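# Push carrier PC7 into rail tracks 13-18 until lamp lights

## Task

Slide carrier PC7 into tracks 13 to 18 of the loading rails far enough that the lamp behind those tracks turns on. The carrier must rest seated down in those tracks and stay there without the robot holding it. Then release it and move the gripper away.

## Robot and tools

Robot: two arms, left_arm and right_arm, each ending in a two-finger gripper with a wrist camera. In the scene frame the root of left_arm is at (-0.026, +0.245, 0) m and that of right_arm at (+0.029, -0.268, 0) m, both turned slightly about z.

Scene frame: the origin lies on the table top midway between the arms. +z is up, +x points out over the table, and left_arm sits on the +y side. The arm names do not tell you which side of an image something is on. The rails have 18 tracks, each marked by a numbered tile in front. Track 1 is on the left as seen from the arms looking along +x, so low numbers are toward +y and tracks 13-18 lie toward -y, nearer right_arm. PC7 starts loose in front of those tracks, with its handle facing the arms. Either arm may be parked out of the way.

Gripper frame: the fingers point along the gripper's +z axis and close along its y axis. end_effector_position is the point between the finger pads, roughly 1 cm short of the fingertips.

The 16-number row: every pose command is a single flat row of 16 numbers covering both arms, even if only one moves. The first 8 are for left_arm and the next 8 for right_arm. Each group is x, y, z in metres, then the quaternion qw, qx, qy, qz with w first, then the opening. Positions and quaternions are absolute targets in the scene frame, not offsets. Opening runs from -1 (closed) to +1 (fully open, 0.094 m). To hold something, command about 0.03 below the reported grip_measured; a smaller gap grips more lightly.

execute_actions(actions): actions is a list of up to 15 actions. Each action is a table of up to 15 rows, and each row runs for one control step of 1/30 s. A table with fewer than 15 rows repeats its last row for the remaining steps, so one action lasts 0.5 s. Each step, the controller clips the commanded pose to within 70 mm and 16 degrees of the measured pose. A long reach can therefore take several actions, and after the action the arm only continues to its last clipped pose. An action is rejected for both arms if any target lies more than 0.6 m from that gripper's current position along any gripper axis. If the call is malformed, or its first action fails that check against the last reported state, nothing moves. An empty list just returns state and images. To keep an orientation steady, resend your own fixed quaternion every row rather than copying the drifted reported one.

move(target, speed, blocking): target is one 16-number row as above. Each gripper travels a straight line toward its pose, and both arms finish together, over 0.5 to 10 s; if more time is needed, they stop short at 10 s. speed is the path's top speed in m/s, from 0.002 to 0.5 (default 0.25), with rotation capped at twice that in rad/s. Openings are sent at the start. Paths ignore obstacles and the other arm, and a gripper may lag, stray or overshoot the speed, especially near full reach. With blocking=false you get a reply after 0.5 s while motion continues; before sending other moves or actions, check with wait(0) or call stop. The result adds a move: line giving the ending (done, off_target, moving, held, fault), which limits acted (paced = the sent pose was clipped; held = a check blocked some steps, after which the arm may jump faster), and each gripper's distance from its pose. If only one arm is named, the other finished normally.

wait(seconds): 0 to 10 s; arms keep their last command and a running move continues. stop(): brakes a running move; fast motion needs room to stop, and the fingers keep moving. zoom_image(camera, region): camera is cam_left_wrist or cam_right_wrist (both 672x504); region is [x0, y0, x1, y1] in pixels from the top-left, at most 504 by 504. read_manual(section): only "licences", no motion. finished_scene(scene): pass the current scene number to end it; this cannot be undone.

Results: the state line lists each gripper's position and quaternion in the scene frame, which can be off at long reach. Hand target lines show what the controller is currently steering toward. grip_measured gives finger opening on the command scale (each reads up to about 1 mm off); the last joint value is the opening in metres. Step readings list positions at some steps, and HELD marks steps where an arm's command was partly blocked. A pose unreachable line means the clearance check altered or stopped that arm's command. FAULT means an arm stopped. MOTOR HOT warns from 85 °C; at 100 °C an OVER-TEMPERATURE FAULT drops that arm until it cools. Joint torques include friction and offsets, so they are only a rough load hint. Joint ranges (rad): waist ±2.880, shoulder 0 to 3.142, elbow 0 to 3.019, wrist pitch -1.693 to 1.571, wrist yaw ±1.571, wrist roll ±2.094. Camera intrinsics and extrinsics are provided per camera and may be slightly off.

Practical notes: arms often stop a centimetre or more from the target, usually low. Commands of only a few mm may do nothing. An arm that should stay still needs its full last reported pose and opening resent every call. The simulation runs while you compose replies, and an external nudge may occasionally move the carrier or a held part. Push gently and slowly: contact force rises with speed and with how far the target lies beyond the contact point. Never let the arms collide or press on each other, and never knock anything off the table. Before ending, confirm the lamp is lit and the carrier sits down in the tracks, then open, back off and check it stays.

Each tool is called after ">>>" by a JSON object that holds its "op" and its "data", one argument or row to a line.

## Session

>>> {"op": "execute_actions", "data": {
  "actions": []
}}

Scene clock: 0.00 s.
left_arm: end_effector_position=(+0.4885, +0.3393, +0.4873) grip_measured=+1.000 end_effector_quat_wxyz=(+0.700, -0.062, +0.708, +0.069) | right_arm: end_effector_position=(+0.2901, -0.1856, +0.1391) grip_measured=+1.000 end_effector_quat_wxyz=(+0.252, -0.641, +0.724, +0.046)
Joint positions: left_arm=[ 0.013  1.058  1.048  0.    -0.007  0.011  0.094] | right_arm=[-0.031  0.818  0.564 -0.949 -0.374 -1.305  0.094]
Joint velocities: left_arm=[-0.015 -0.015 -0.002 -0.007  0.037  0.051  0.   ] | right_arm=[-0.015 -0.005 -0.012 -0.002  0.007 -0.007  0.   ]
Joint torques (N m, as the arm reports them, + toward a larger angle): no reading
Hand target (left_arm): +0.490, +0.340, +0.500; +0.707, -0.061, +0.701, +0.070
Hand target (right_arm): +0.297, -0.185, +0.149; +0.261, -0.641, +0.721, +0.039
camera_calibration (this result's frames):
cam_right_wrist: T_world_to_cam=[[0.948487, -0.178998, 0.261406, -0.344907], [-0.223582, -0.962761, 0.151993, -0.128478], [0.224465, -0.202609, -0.953187, 0.152376], [0, 0, 0, 1]] pos_world=[0.264211, -0.154559, 0.254931]

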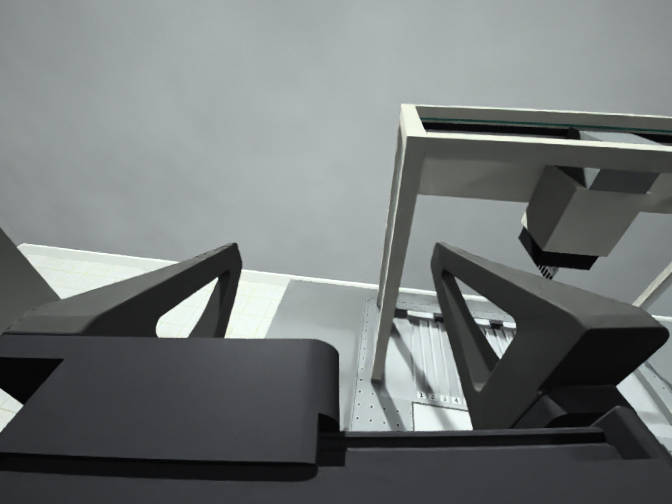

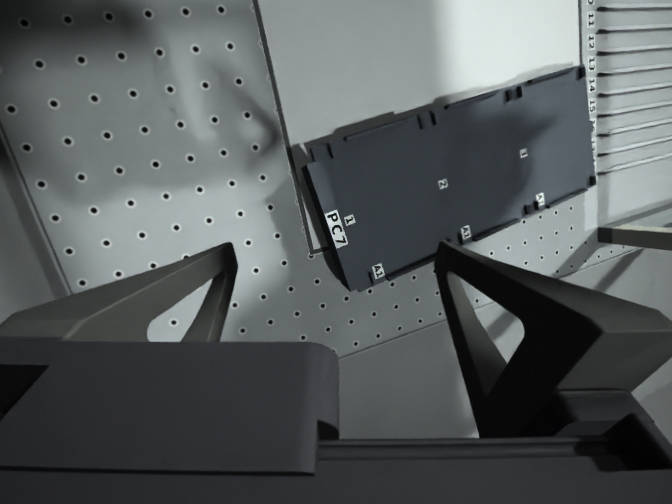

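Take the same viewpoint over the far end.

>>> {"op": "move", "data": {
  "target": [0.4885,0.3393,0.4873,0.7,-0.062,0.708,0.069,1,0.33,-0.14,0.2,0.38,0,0.92,0,-1]
}}

>>> {"op": "move", "data": {
  "target": [0.4885,0.3393,0.4873,0.7,-0.062,0.708,0.069,1,0.47,-0.14,0.22,0.38,0,0.92,0,-1]
}}

Scene clock: 4.97 s.
left_arm: end_effector_position=(+0.4885, +0.3393, +0.4873) grip_measured=+1.000 end_effector_quat_wxyz=(+0.700, -0.062, +0.708, +0.069) | right_arm: end_effector_position=(+0.3207, -0.1530, +0.1700) grip_measured=-0.980 end_effector_quat_wxyz=(+0.364, -0.016, +0.931, -0.024)
Joint positions: left_arm=[ 0.013  1.058  1.048  0.    -0.007  0.011  0.094] | right_arm=[ 0.5    0.768  0.539 -0.708  0.426  0.428  0.001]
Joint velocities: left_arm=[-0.005 -0.015 -0.012  0.002 -0.007  0.022  0.   ] | right_arm=[ 0.005  0.015 -0.007  0.007 -0.037  0.007 -0.   ]
Joint torques (N m, as the arm reports them, + toward a larger angle): left_arm=[-0.23 -7.86  9.41  1.87 -0.06 -0.05] | right_arm=[ 1.06 -0.15 16.86  1.17  0.38  0.09]
Hand target (left_arm): +0.488, +0.339, +0.487; +0.700, -0.062, +0.708, +0.069
Hand target (right_arm): +0.331, -0.144, +0.196; +0.380, -0.007, +0.925, -0.011
Off the commanded pose (left_arm): 0.000 m, 0 deg.
Off the commanded pose (right_arm): 0.034 m, 4 deg.
move: off_target (right_arm)
camera_calibration (this result's frames):
cam_right_wrist: T_world_to_cam=[[0.00700958, -0.998203, 0.0595183, -0.165223], [-0.991162, -0.0148202, -0.131824, 0.344437], [0.132469, -0.0580682, -0.989485, 0.239345], [0, 0, 0, 1]] pos_world=[0.310846, -0.145923, 0.292067]

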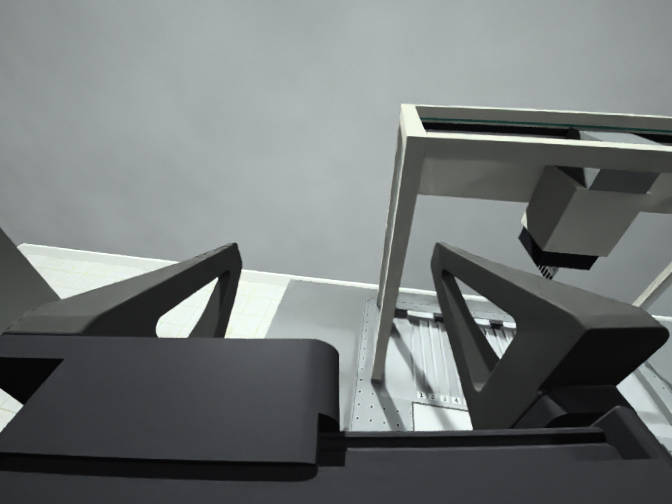

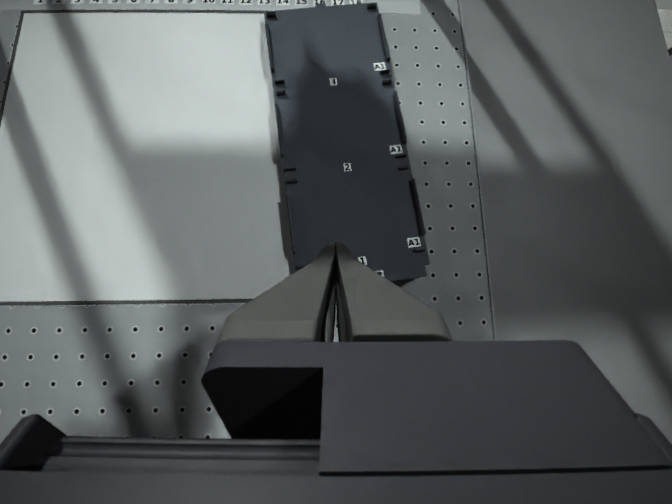

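Scene clock: 6.03 s.
left_arm: end_effector_position=(+0.4885, +0.3393, +0.4873) grip_measured=+1.000 end_effector_quat_wxyz=(+0.700, -0.062, +0.708, +0.069) | right_arm: end_effector_position=(+0.4518, -0.1439, +0.1963) grip_measured=-0.980 end_effector_quat_wxyz=(+0.358, +0.003, +0.934, -0.006)
Joint positions: left_arm=[ 0.013  1.058  1.048  0.    -0.007  0.011  0.094] | right_arm=[ 0.285  1.134  0.811 -0.558  0.269  0.3    0.001]
Joint velocities: left_arm=[ 0.005  0.005 -0.007 -0.002 -0.007 -0.022  0.   ] | right_arm=[ 0.005  0.015 -0.002  0.007  0.007 -0.022 -0.   ]
Joint torques (N m, as the arm reports them, + toward a larger angle): left_arm=[-0.24 -7.84  9.42  1.88 -0.06 -0.05] | right_arm=[-0.05 -5.11 15.52  2.36 -0.02 -0.24]
Hand target (left_arm): +0.488, +0.339, +0.487; +0.700, -0.062, +0.708, +0.069
Hand target (right_arm): +0.468, -0.138, +0.220; +0.382, +0.001, +0.924, +0.003
Off the commanded pose (left_arm): 0.000 m, 0 deg.
Off the commanded pose (right_arm): 0.030 m, 3 deg.
move: off_target (right_arm)
camera_calibration (this result's frames):
cam_right_wrist: T_world_to_cam=[[-0.015982, -0.999816, 0.0105862, -0.138921], [-0.992865, 0.0146178, -0.118348, 0.480317], [0.118171, -0.0124022, -0.992916, 0.262221], [0, 0, 0, 1]] pos_world=[0.443683, -0.142664, 0.318678]

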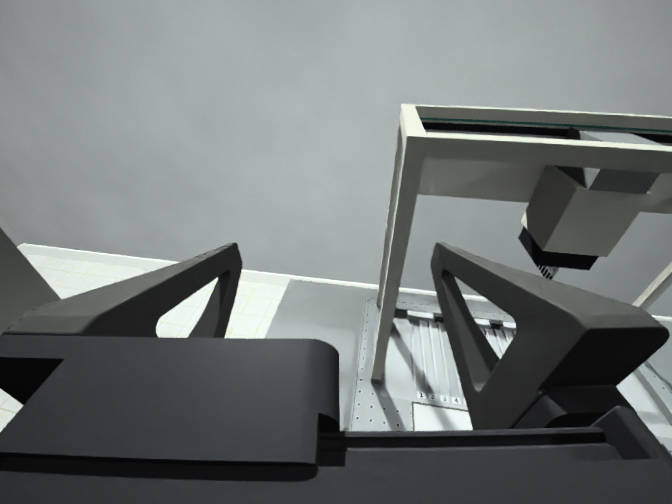

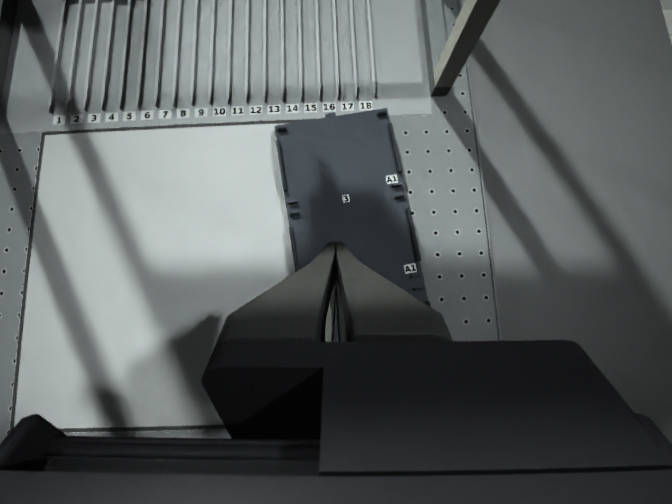

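>>> {"op": "move", "data": {
  "target": [0.4885,0.3393,0.4873,0.7,-0.062,0.708,0.069,1,0.4,-0.3,0.13,0.38,0,0.92,0,-1]
}}

>>> {"op": "move", "data": {
  "target": [0.4885,0.3393,0.4873,0.7,-0.062,0.708,0.069,1,0.41,-0.295,0.035,0.38,0,0.92,0,-1]
}}

>>> {"op": "move", "data": {
  "target": [0.4885,0.3393,0.4873,0.7,-0.062,0.708,0.069,1,0.41,-0.2,0.035,0.38,0,0.92,0,-1],
  "speed": 0.05
}}

>>> {"op": "move", "data": {
  "target": [0.4885,0.3393,0.4873,0.7,-0.062,0.708,0.069,1,0.4,-0.25,0.13,0.38,0,0.92,0,-1]
}}

>>> {"op": "move", "data": {
  "target": [0.4885,0.3393,0.4873,0.7,-0.062,0.708,0.069,1,0.5,-0.27,0.2,0.38,0,0.92,0,-1]
}}

Scene clock: 15.03 s.
left_arm: end_effector_position=(+0.4885, +0.3393, +0.4873) grip_measured=+1.000 end_effector_quat_wxyz=(+0.700, -0.062, +0.708, +0.069) | right_arm: end_effector_position=(+0.3979, -0.2980, +0.1280) grip_measured=-0.980 end_effector_quat_wxyz=(+0.373, +0.014, +0.928, +0.010)
Joint positions: left_arm=[ 0.013  1.058  1.048  0.    -0.007  0.011  0.094] | right_arm=[-0.229  0.962  0.489 -0.338 -0.093 -0.057  0.001]
Joint velocities: left_arm=[ 0.005  0.005  0.007  0.002 -0.007 -0.007  0.   ] | right_arm=[-0.005  0.005 -0.017 -0.012  0.007 -0.022  0.   ]
Joint torques (N m, as the arm reports them, + toward a larger angle): left_arm=[-0.21 -7.85  9.41  1.87 -0.06 -0.05] | right_arm=[ 0.64 -2.95 10.72  2.64 -0.23 -0.22]
Hand target (left_arm): +0.488, +0.339, +0.487; +0.700, -0.062, +0.708, +0.069
Hand target (right_arm): +0.400, -0.296, +0.130; +0.383, +0.003, +0.924, +0.008
Off the commanded pose (left_arm): 0.000 m, 0 deg.
Off the commanded pose (right_arm): 0.004 m, 2 deg.
move: done
camera_calibration (this result's frames):
cam_right_wrist: T_world_to_cam=[[-0.0244765, -0.999377, -0.0254408, -0.284946], [-0.988391, 0.0280088, -0.149325, 0.427206], [0.149945, 0.0214905, -0.988461, 0.195819], [0, 0, 0, 1]] pos_world=[0.38591, -0.300942, 0.250103]

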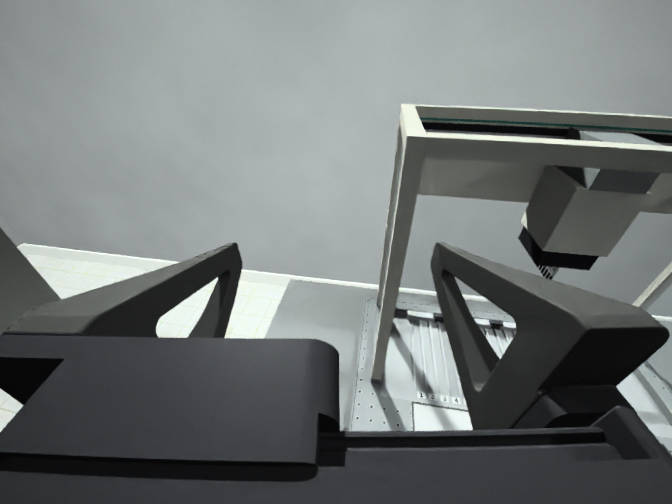

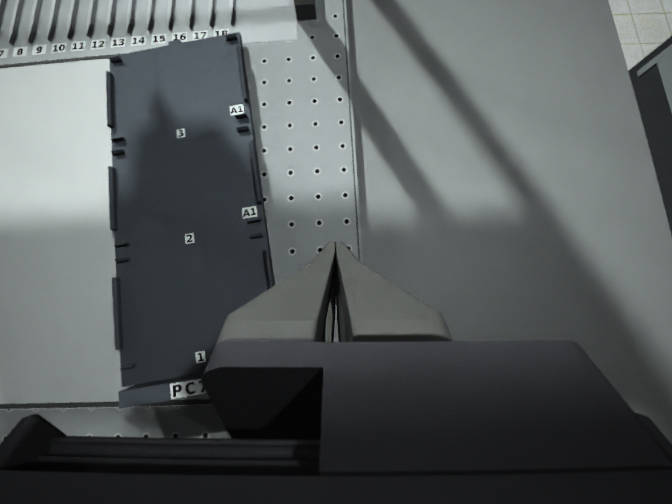

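Scene clock: 15.97 s.
left_arm: end_effector_position=(+0.4885, +0.3393, +0.4873) grip_measured=+1.000 end_effector_quat_wxyz=(+0.700, -0.062, +0.708, +0.069) | right_arm: end_effector_position=(+0.4042, -0.2962, +0.0319) grip_measured=-0.980 end_effector_quat_wxyz=(+0.369, +0.009, +0.929, +0.004)
Joint positions: left_arm=[ 0.013  1.058  1.048  0.    -0.007  0.011  0.094] | right_arm=[-0.214  1.267  0.358  0.091 -0.076 -0.06   0.001]
Joint velocities: left_arm=[-0.005  0.005  0.002  0.007 -0.037 -0.037  0.   ] | right_arm=[ 0.015 -0.005 -0.002 -0.012 -0.037 -0.007  0.   ]
Joint torques (N m, as the arm reports them, + toward a larger angle): left_arm=[-0.2  -7.86  9.41  1.87 -0.06 -0.05] | right_arm=[ 1.04 -4.68  8.06  2.66  0.08 -0.21]
Hand target (left_arm): +0.488, +0.339, +0.487; +0.700, -0.062, +0.708, +0.069
Hand target (right_arm): +0.408, -0.295, +0.037; +0.381, -0.000, +0.924, -0.000
Off the commanded pose (left_arm): 0.000 m, 0 deg.
Off the commanded pose (right_arm): 0.007 m, 2 deg.
move: done
camera_calibration (this result's frames):
cam_right_wrist: T_world_to_cam=[[-0.019429, -0.999742, -0.0117649, -0.288016], [-0.989607, 0.0209062, -0.142267, 0.417194], [0.142476, 0.00887857, -0.989758, 0.0990769], [0, 0, 0, 1]] pos_world=[0.393147, -0.297543, 0.154027]

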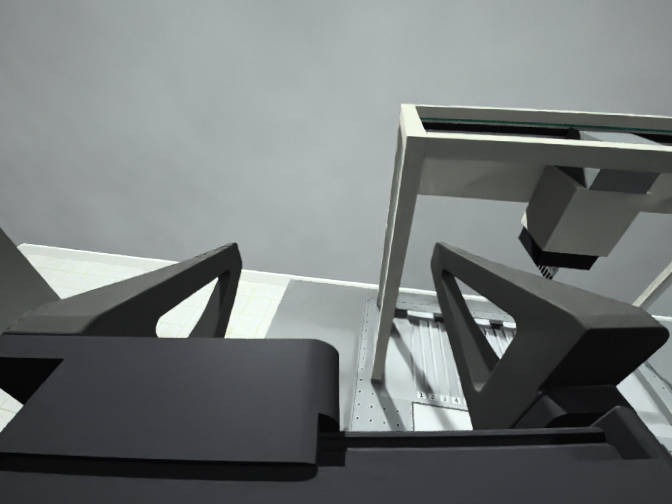

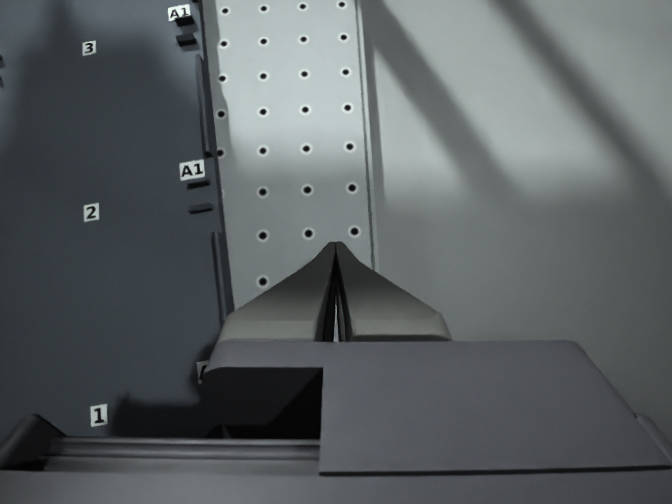

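Scene clock: 18.20 s.
left_arm: end_effector_position=(+0.4885, +0.3393, +0.4873) grip_measured=+1.000 end_effector_quat_wxyz=(+0.700, -0.062, +0.708, +0.069) | right_arm: end_effector_position=(+0.3988, -0.2074, +0.0294) grip_measured=-0.980 end_effector_quat_wxyz=(+0.370, -0.010, +0.929, -0.010)
Joint positions: left_arm=[ 0.013  1.058  1.048  0.    -0.007  0.011  0.094] | right_arm=[0.139 1.278 0.358 0.091 0.178 0.153 0.001]
Joint velocities: left_arm=[-0.005 -0.015 -0.007 -0.007 -0.066 -0.022  0.   ] | right_arm=[-0.015 -0.005 -0.017 -0.017  0.066 -0.051  0.001]
Joint torques (N m, as the arm reports them, + toward a larger angle): left_arm=[-0.2  -7.85  9.42  1.87 -0.06 -0.05] | right_arm=[ 0.76 -3.39  9.85  2.29  0.23  0.1 ]
Hand target (left_arm): +0.488, +0.339, +0.487; +0.700, -0.062, +0.708, +0.069
Hand target (right_arm): +0.409, -0.204, +0.035; +0.380, -0.003, +0.925, -0.006
Off the commanded pose (left_arm): 0.000 m, 0 deg.
Off the commanded pose (right_arm): 0.014 m, 2 deg.
move: off_target (right_arm)
camera_calibration (this result's frames):
cam_right_wrist: T_world_to_cam=[[0.00547853, -0.999566, 0.0289361, -0.210488], [-0.989415, -0.00961442, -0.144792, 0.403342], [0.145007, -0.0278366, -0.989039, 0.0880328], [0, 0, 0, 1]] pos_world=[0.38746, -0.204068, 0.151559]

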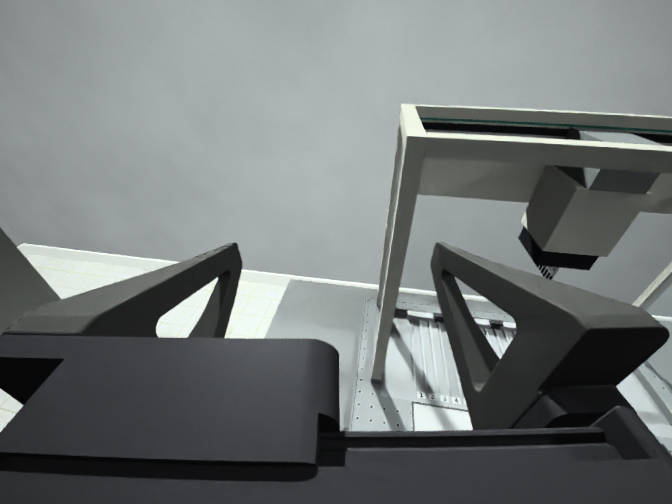

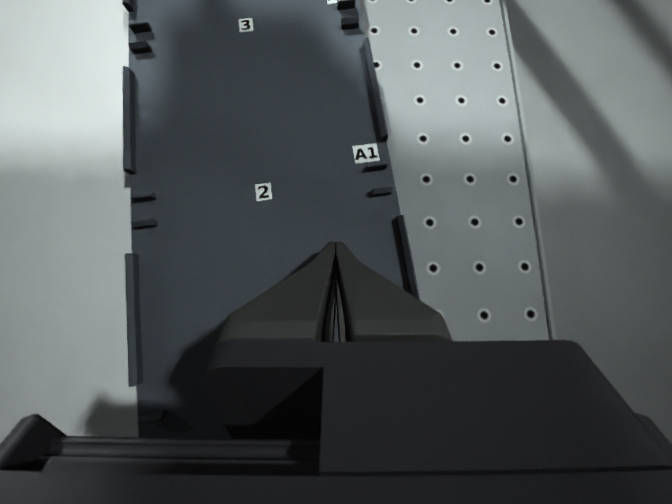

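Scene clock: 19.17 s.
left_arm: end_effector_position=(+0.4885, +0.3393, +0.4873) grip_measured=+1.000 end_effector_quat_wxyz=(+0.700, -0.062, +0.708, +0.069) | right_arm: end_effector_position=(+0.3906, -0.2485, +0.1140) grip_measured=-0.980 end_effector_quat_wxyz=(+0.377, +0.007, +0.926, +0.003)
Joint positions: left_arm=[ 0.013  1.058  1.048  0.    -0.007  0.011  0.094] | right_arm=[-0.025  0.955  0.438 -0.281  0.055  0.074  0.001]
Joint velocities: left_arm=[-0.015  0.015 -0.002 -0.002  0.007 -0.051  0.   ] | right_arm=[-0.015  0.005 -0.002  0.007 -0.066  0.051 -0.   ]
Joint torques (N m, as the arm reports them, + toward a larger angle): left_arm=[-0.23 -7.85  9.42  1.87 -0.06 -0.05] | right_arm=[ 0.19 -1.72 14.68  0.92 -0.15 -0.22]
Hand target (left_arm): +0.488, +0.339, +0.487; +0.700, -0.062, +0.708, +0.069
Hand target (right_arm): +0.402, -0.248, +0.128; +0.383, +0.001, +0.924, +0.002
Off the commanded pose (left_arm): 0.000 m, 0 deg.
Off the commanded pose (right_arm): 0.019 m, 1 deg.
move: off_target (right_arm)
camera_calibration (this result's frames):
cam_right_wrist: T_world_to_cam=[[-0.0167778, -0.999815, -0.00942504, -0.241027], [-0.987005, 0.018068, -0.15967, 0.414664], [0.159811, 0.00662365, -0.987125, 0.174257], [0, 0, 0, 1]] pos_world=[0.377384, -0.249629, 0.235951]

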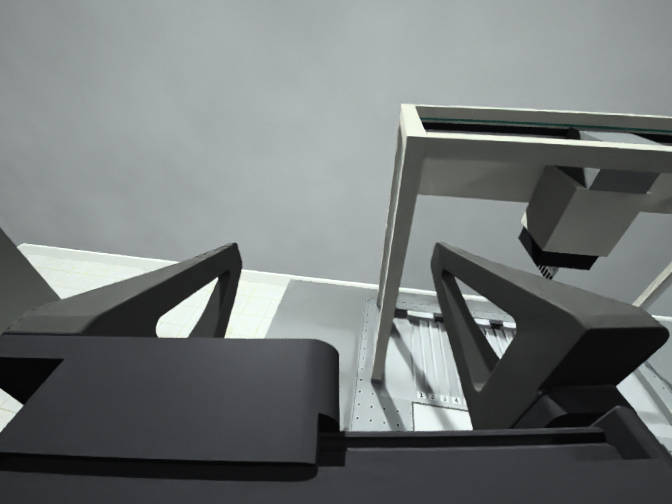

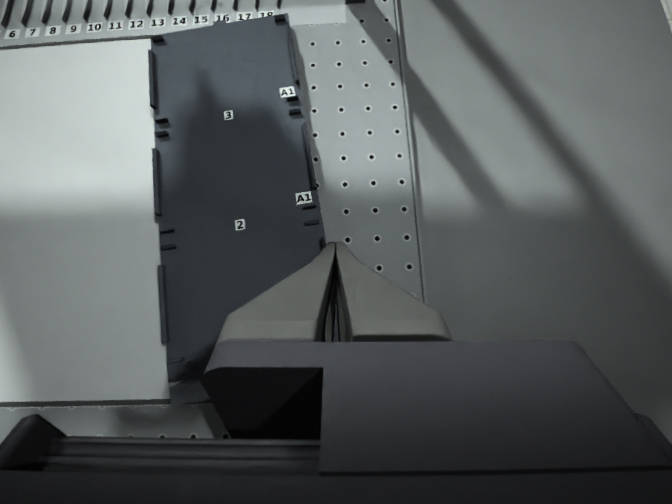

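Scene clock: 20.23 s.
left_arm: end_effector_position=(+0.4885, +0.3393, +0.4873) grip_measured=+1.000 end_effector_quat_wxyz=(+0.700, -0.062, +0.708, +0.069) | right_arm: end_effector_position=(+0.4915, -0.2671, +0.1885) grip_measured=-0.980 end_effector_quat_wxyz=(+0.381, +0.006, +0.925, +0.003)
Joint positions: left_arm=[ 0.013  1.058  1.048  0.    -0.007  0.011  0.094] | right_arm=[-0.103  1.165  0.784 -0.409  0.001  0.015  0.001]
Joint velocities: left_arm=[ 0.005 -0.005 -0.022 -0.007 -0.037  0.007  0.   ] | right_arm=[ 0.005 -0.005  0.012 -0.002  0.037 -0.007 -0.001]
Joint torques (N m, as the arm reports them, + toward a larger angle): left_arm=[-0.22 -7.86  9.41  1.87 -0.06 -0.05] | right_arm=[-0.19 -4.92 14.99  1.02 -0.18 -0.21]
Hand target (left_arm): +0.488, +0.339, +0.487; +0.700, -0.062, +0.708, +0.069
Hand target (right_arm): +0.501, -0.269, +0.199; +0.382, +0.001, +0.924, +0.001
Off the commanded pose (left_arm): 0.000 m, 0 deg.
Off the commanded pose (right_arm): 0.015 m, 1 deg.
move: off_target (right_arm)
camera_calibration (this result's frames):
cam_right_wrist: T_world_to_cam=[[-0.0146966, -0.999861, -0.00782157, -0.258527], [-0.985925, 0.0157938, -0.166443, 0.526598], [0.166543, 0.00526533, -0.98602, 0.227898], [0, 0, 0, 1]] pos_world=[0.477432, -0.268009, 0.310338]

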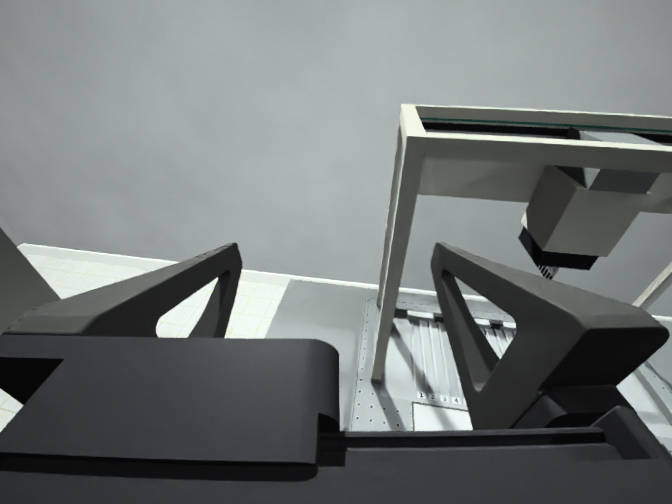

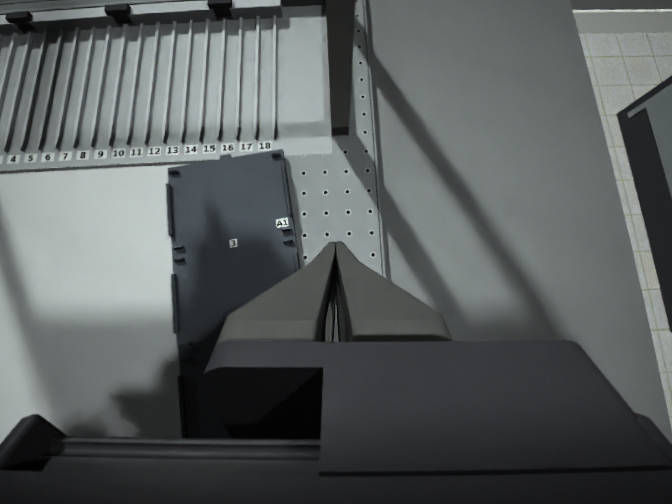

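>>> {"op": "move", "data": {
  "target": [0.4885,0.3393,0.4873,0.7,-0.062,0.708,0.069,1,0.41,-0.295,0.07,0.38,0,0.92,0,-1]
}}

>>> {"op": "move", "data": {
  "target": [0.4885,0.3393,0.4873,0.7,-0.062,0.708,0.069,1,0.41,-0.29,0.021,0.38,0,0.92,0,-1]
}}

>>> {"op": "move", "data": {
  "target": [0.4885,0.3393,0.4873,0.7,-0.062,0.708,0.069,1,0.41,-0.2,0.023,0.38,0,0.92,0,-1],
  "speed": 0.05
}}

Scene clock: 24.57 s.
left_arm: end_effector_position=(+0.4885, +0.3393, +0.4873) grip_measured=+1.000 end_effector_quat_wxyz=(+0.700, -0.062, +0.708, +0.069) | right_arm: end_effector_position=(+0.4042, -0.2930, +0.0693) grip_measured=-0.980 end_effector_quat_wxyz=(+0.373, +0.007, +0.928, +0.004)
Joint positions: left_arm=[ 0.013  1.058  1.048  0.    -0.007  0.011  0.094] | right_arm=[-0.204  1.131  0.399 -0.077 -0.071 -0.055  0.001]
Joint velocities: left_arm=[-0.005 -0.015 -0.002  0.002 -0.037 -0.007  0.   ] | right_arm=[-0.005  0.005 -0.002 -0.007  0.037  0.022  0.   ]
Joint torques (N m, as the arm reports them, + toward a larger angle): left_arm=[-0.21 -7.81  9.41  1.87 -0.06 -0.05] | right_arm=[-0.04 -3.26  9.72  2.64 -0.22 -0.21]
Hand target (left_arm): +0.488, +0.339, +0.487; +0.700, -0.062, +0.708, +0.069
Hand target (right_arm): +0.408, -0.294, +0.072; +0.382, +0.001, +0.924, +0.001
Off the commanded pose (left_arm): 0.000 m, 0 deg.
Off the commanded pose (right_arm): 0.006 m, 1 deg.
move: done
camera_calibration (this result's frames):
cam_right_wrist: T_world_to_cam=[[-0.0156436, -0.999825, -0.0102961, -0.286111], [-0.98846, 0.0170158, -0.150522, 0.421373], [0.150671, 0.00782259, -0.988553, 0.132387], [0, 0, 0, 1]] pos_world=[0.392088, -0.294267, 0.191351]

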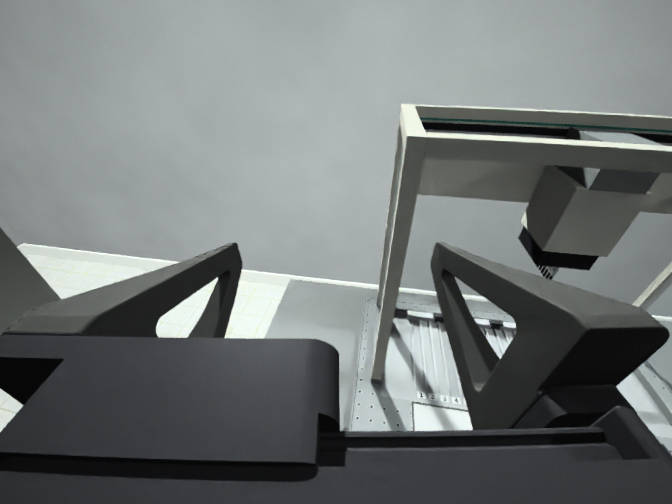

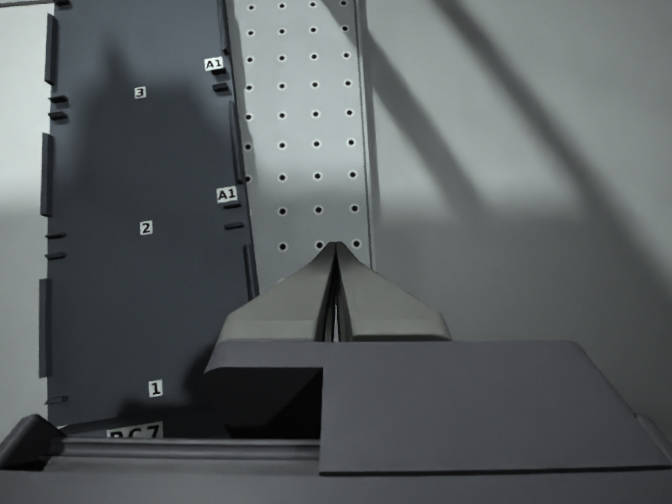

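Scene clock: 25.47 s.
left_arm: end_effector_position=(+0.4885, +0.3393, +0.4873) grip_measured=+1.000 end_effector_quat_wxyz=(+0.700, -0.062, +0.708, +0.069) | right_arm: end_effector_position=(+0.4068, -0.2916, +0.0202) grip_measured=-0.980 end_effector_quat_wxyz=(+0.373, +0.005, +0.928, +0.002)
Joint positions: left_arm=[ 0.013  1.058  1.048  0.    -0.007  0.011  0.094] | right_arm=[-0.196  1.323  0.347  0.168 -0.063 -0.055  0.001]
Joint velocities: left_arm=[-0.005 -0.005 -0.002 -0.027  0.022  0.037  0.   ] | right_arm=[-0.005 -0.024 -0.012 -0.007 -0.007 -0.007  0.001]
Joint torques (N m, as the arm reports them, + toward a larger angle): left_arm=[-0.21 -7.84  9.42  1.86 -0.06 -0.05] | right_arm=[ 1.04 -4.65  7.32  2.68  0.09 -0.13]
Hand target (left_arm): +0.488, +0.339, +0.487; +0.700, -0.062, +0.708, +0.069
Hand target (right_arm): +0.409, -0.290, +0.022; +0.382, -0.000, +0.924, -0.000
Off the commanded pose (left_arm): 0.000 m, 0 deg.
Off the commanded pose (right_arm): 0.004 m, 1 deg.
move: done
camera_calibration (this result's frames):
cam_right_wrist: T_world_to_cam=[[-0.0130205, -0.999903, -0.00504023, -0.286384], [-0.988518, 0.0136308, -0.150487, 0.415636], [0.150541, 0.00302295, -0.988599, 0.0820884], [0, 0, 0, 1]] pos_world=[0.394777, -0.29227, 0.142257]

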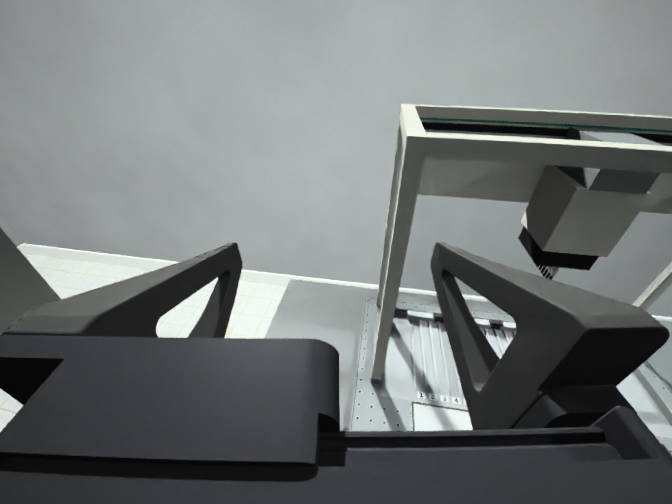

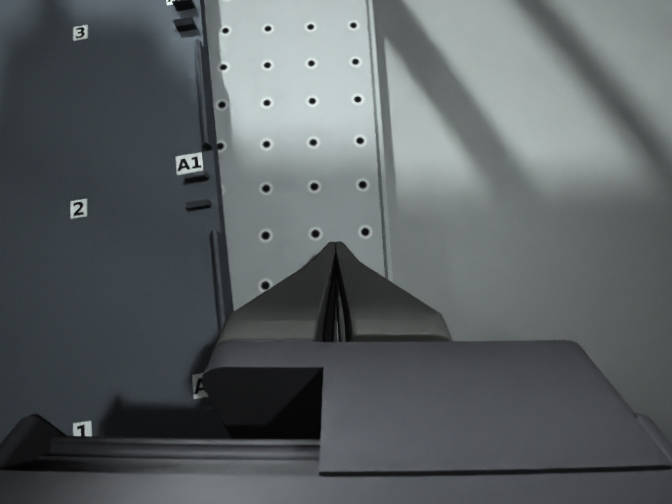

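Scene clock: 27.60 s.
left_arm: end_effector_position=(+0.4885, +0.3393, +0.4873) grip_measured=+1.000 end_effector_quat_wxyz=(+0.700, -0.062, +0.708, +0.069) | right_arm: end_effector_position=(+0.4024, -0.2085, +0.0218) grip_measured=-0.980 end_effector_quat_wxyz=(+0.380, -0.007, +0.925, -0.011)
Joint positions: left_arm=[ 0.013  1.058  1.048  0.    -0.007  0.011  0.094] | right_arm=[0.136 1.324 0.347 0.168 0.182 0.152 0.001]
Joint velocities: left_arm=[-0.015 -0.005  0.002 -0.012 -0.037  0.051  0.   ] | right_arm=[ 0.005 -0.015  0.012  0.007  0.051  0.051 -0.   ]
Joint torques (N m, as the arm reports them, + toward a larger angle): left_arm=[-0.23 -7.83  9.4   1.87 -0.06 -0.05] | right_arm=[ 1.22 -3.46  9.41  1.78  0.1   0.08]
Hand target (left_arm): +0.488, +0.339, +0.487; +0.700, -0.062, +0.708, +0.069
Hand target (right_arm): +0.409, -0.204, +0.023; +0.381, -0.003, +0.925, -0.006
Off the commanded pose (left_arm): 0.000 m, 0 deg.
Off the commanded pose (right_arm): 0.011 m, 1 deg.
move: off_target (right_arm)
camera_calibration (this result's frames):
cam_right_wrist: T_world_to_cam=[[-0.000309867, -0.999618, 0.0276353, -0.209058], [-0.986312, -0.00425131, -0.164837, 0.406027], [0.164891, -0.0273081, -0.985934, 0.0720067], [0, 0, 0, 1]] pos_world=[0.388531, -0.205286, 0.143699]

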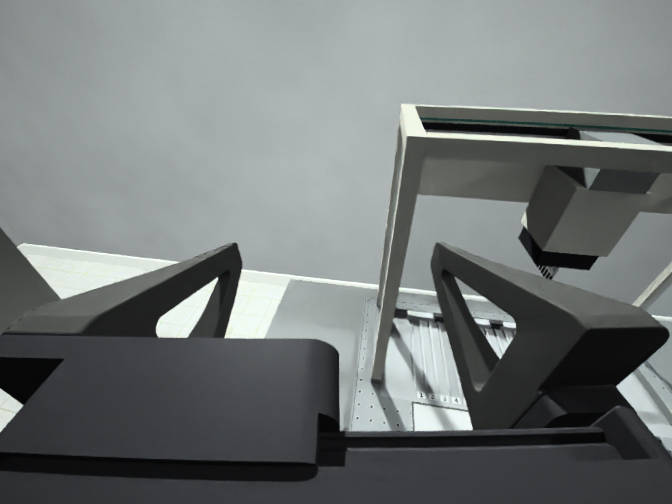

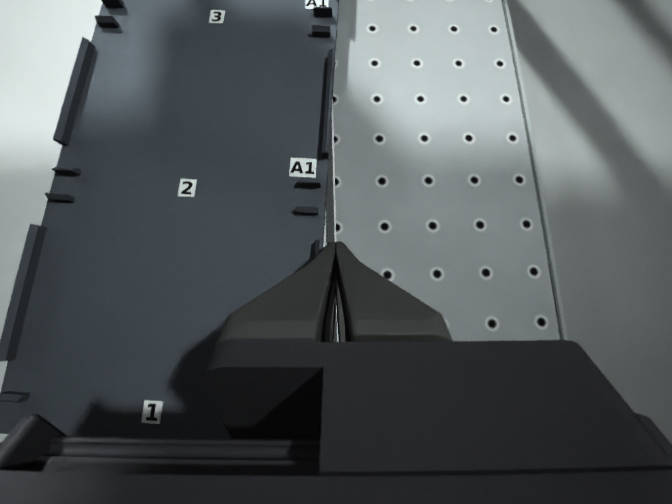

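>>> {"op": "move", "data": {
  "target": [0.4885,0.3393,0.4873,0.7,-0.062,0.708,0.069,1,0.41,-0.23,0.12,0.38,0,0.92,0,-1]
}}

>>> {"op": "move", "data": {
  "target": [0.4885,0.3393,0.4873,0.7,-0.062,0.708,0.069,1,0.58,-0.13,0.14,0.33,0,0.944,0,-1]
}}

>>> {"op": "zoom_image", "data": {
  "camera": "cam_right_wrist",
  "region": [170,60,500,250]
}}

Scene clock: 31.80 s.
left_arm: end_effector_position=(+0.4885, +0.3393, +0.4873) grip_measured=+1.000 end_effector_quat_wxyz=(+0.700, -0.062, +0.708, +0.069) | right_arm: end_effector_position=(+0.4016, -0.2293, +0.1077) grip_measured=-0.980 end_effector_quat_wxyz=(+0.380, +0.006, +0.925, +0.003)
Joint positions: left_arm=[ 0.013  1.058  1.048  0.    -0.007  0.011  0.094] | right_arm=[ 0.048  1.018  0.449 -0.227  0.107  0.122  0.001]
Joint velocities: left_arm=[ 0.005 -0.005 -0.002  0.012  0.007  0.022  0.   ] | right_arm=[-0.005 -0.015  0.012 -0.007 -0.022 -0.007  0.001]
Joint torques (N m, as the arm reports them, + toward a larger angle): left_arm=[-0.22 -7.84  9.42  1.87 -0.06 -0.05] | right_arm=[-0.04 -2.32 14.01  1.01 -0.12 -0.24]
Hand target (left_arm): +0.488, +0.339, +0.487; +0.700, -0.062, +0.708, +0.069
Hand target (right_arm): +0.412, -0.229, +0.118; +0.382, +0.001, +0.924, +0.001
Off the commanded pose (left_arm): 0.000 m, 0 deg.
Off the commanded pose (right_arm): 0.015 m, 1 deg.
move: off_target (right_arm)
camera_calibration (this result's frames):
cam_right_wrist: T_world_to_cam=[[-0.0147697, -0.999865, -0.0071724, -0.222712], [-0.985976, 0.0157563, -0.166141, 0.423904], [0.166232, 0.00461796, -0.986076, 0.163], [0, 0, 0, 1]] pos_world=[0.387574, -0.230114, 0.229561]

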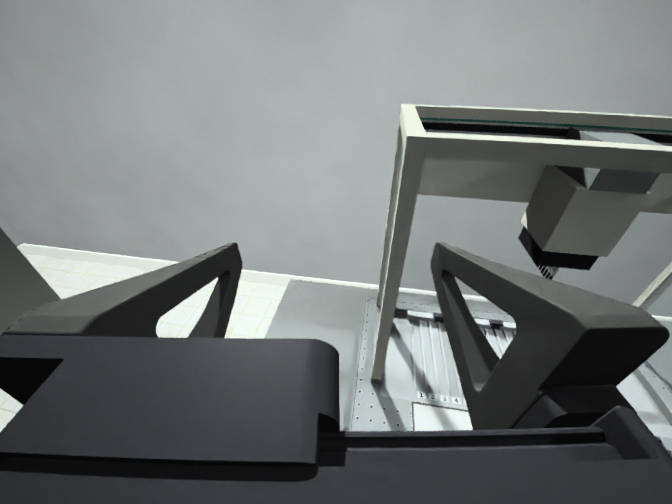

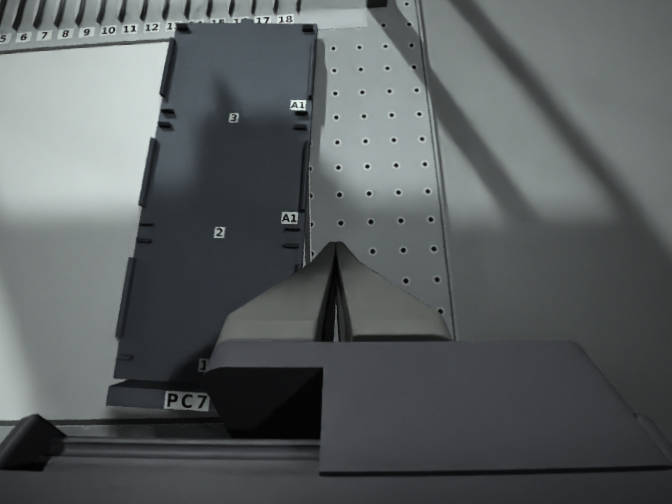

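Scene clock: 33.10 s.
left_arm: end_effector_position=(+0.4885, +0.3393, +0.4873) grip_measured=+1.000 end_effector_quat_wxyz=(+0.700, -0.062, +0.708, +0.069) | right_arm: end_effector_position=(+0.5665, -0.1352, +0.1281) grip_measured=-0.980 end_effector_quat_wxyz=(+0.324, -0.007, +0.946, -0.004)
Joint positions: left_arm=[ 0.013  1.058  1.048  0.    -0.007  0.011  0.094] | right_arm=[ 0.195  1.533  1.018 -0.418  0.185  0.223  0.001]
Joint velocities: left_arm=[ 0.005 -0.005 -0.012 -0.007 -0.007 -0.007  0.   ] | right_arm=[-0.005  0.005  0.002 -0.012  0.066 -0.066 -0.   ]
Joint torques (N m, as the arm reports them, + toward a larger angle): left_arm=[-0.23 -7.84  9.42  1.87 -0.06 -0.05] | right_arm=[ 0.4  -9.55 14.68  0.9   0.25  0.11]
Hand target (left_arm): +0.488, +0.339, +0.487; +0.700, -0.062, +0.708, +0.069
Hand target (right_arm): +0.579, -0.130, +0.140; +0.330, -0.000, +0.944, -0.001
Off the commanded pose (left_arm): 0.000 m, 0 deg.
Off the commanded pose (right_arm): 0.019 m, 1 deg.
move: off_target (right_arm)
camera_calibration (this result's frames):
cam_right_wrist: T_world_to_cam=[[0.00583425, -0.99986, 0.0156536, -0.140664], [-0.998879, -0.00656242, -0.0468771, 0.5774], [0.0469733, -0.0153625, -0.998778, 0.221747], [0, 0, 0, 1]] pos_world=[0.567157, -0.133449, 0.250745]

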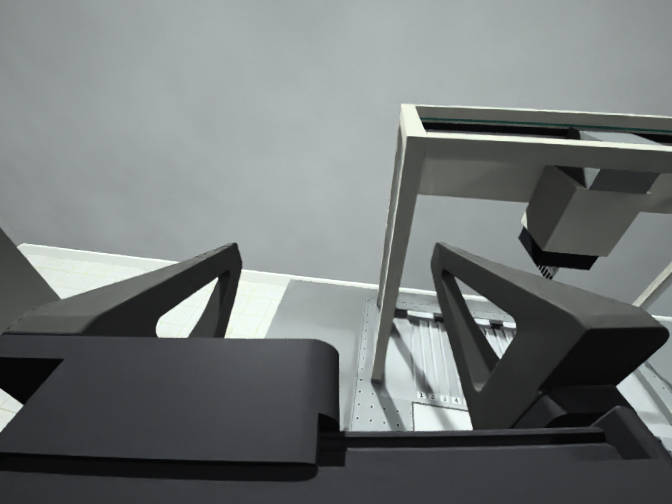

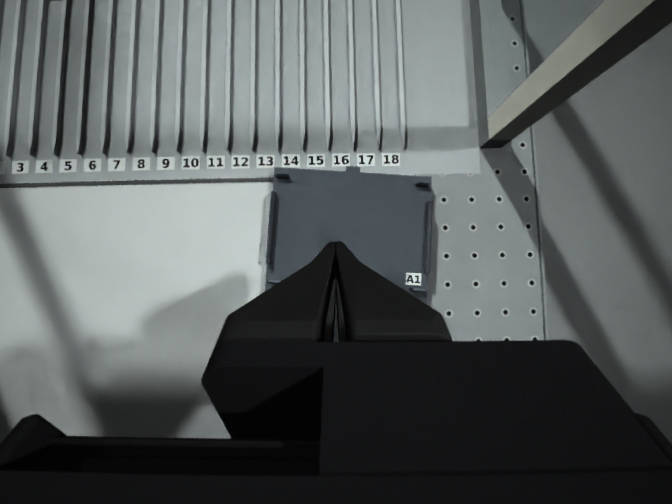

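Region (170, 60, 500, 250) of cam_right_wrist's 672x504 image, scaled by 1.527, with more detail than that image has; it fills the top 290 rows of this view, and the rest is white.

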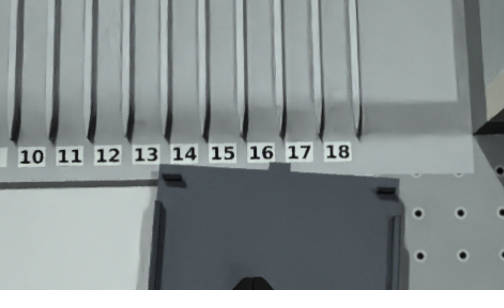

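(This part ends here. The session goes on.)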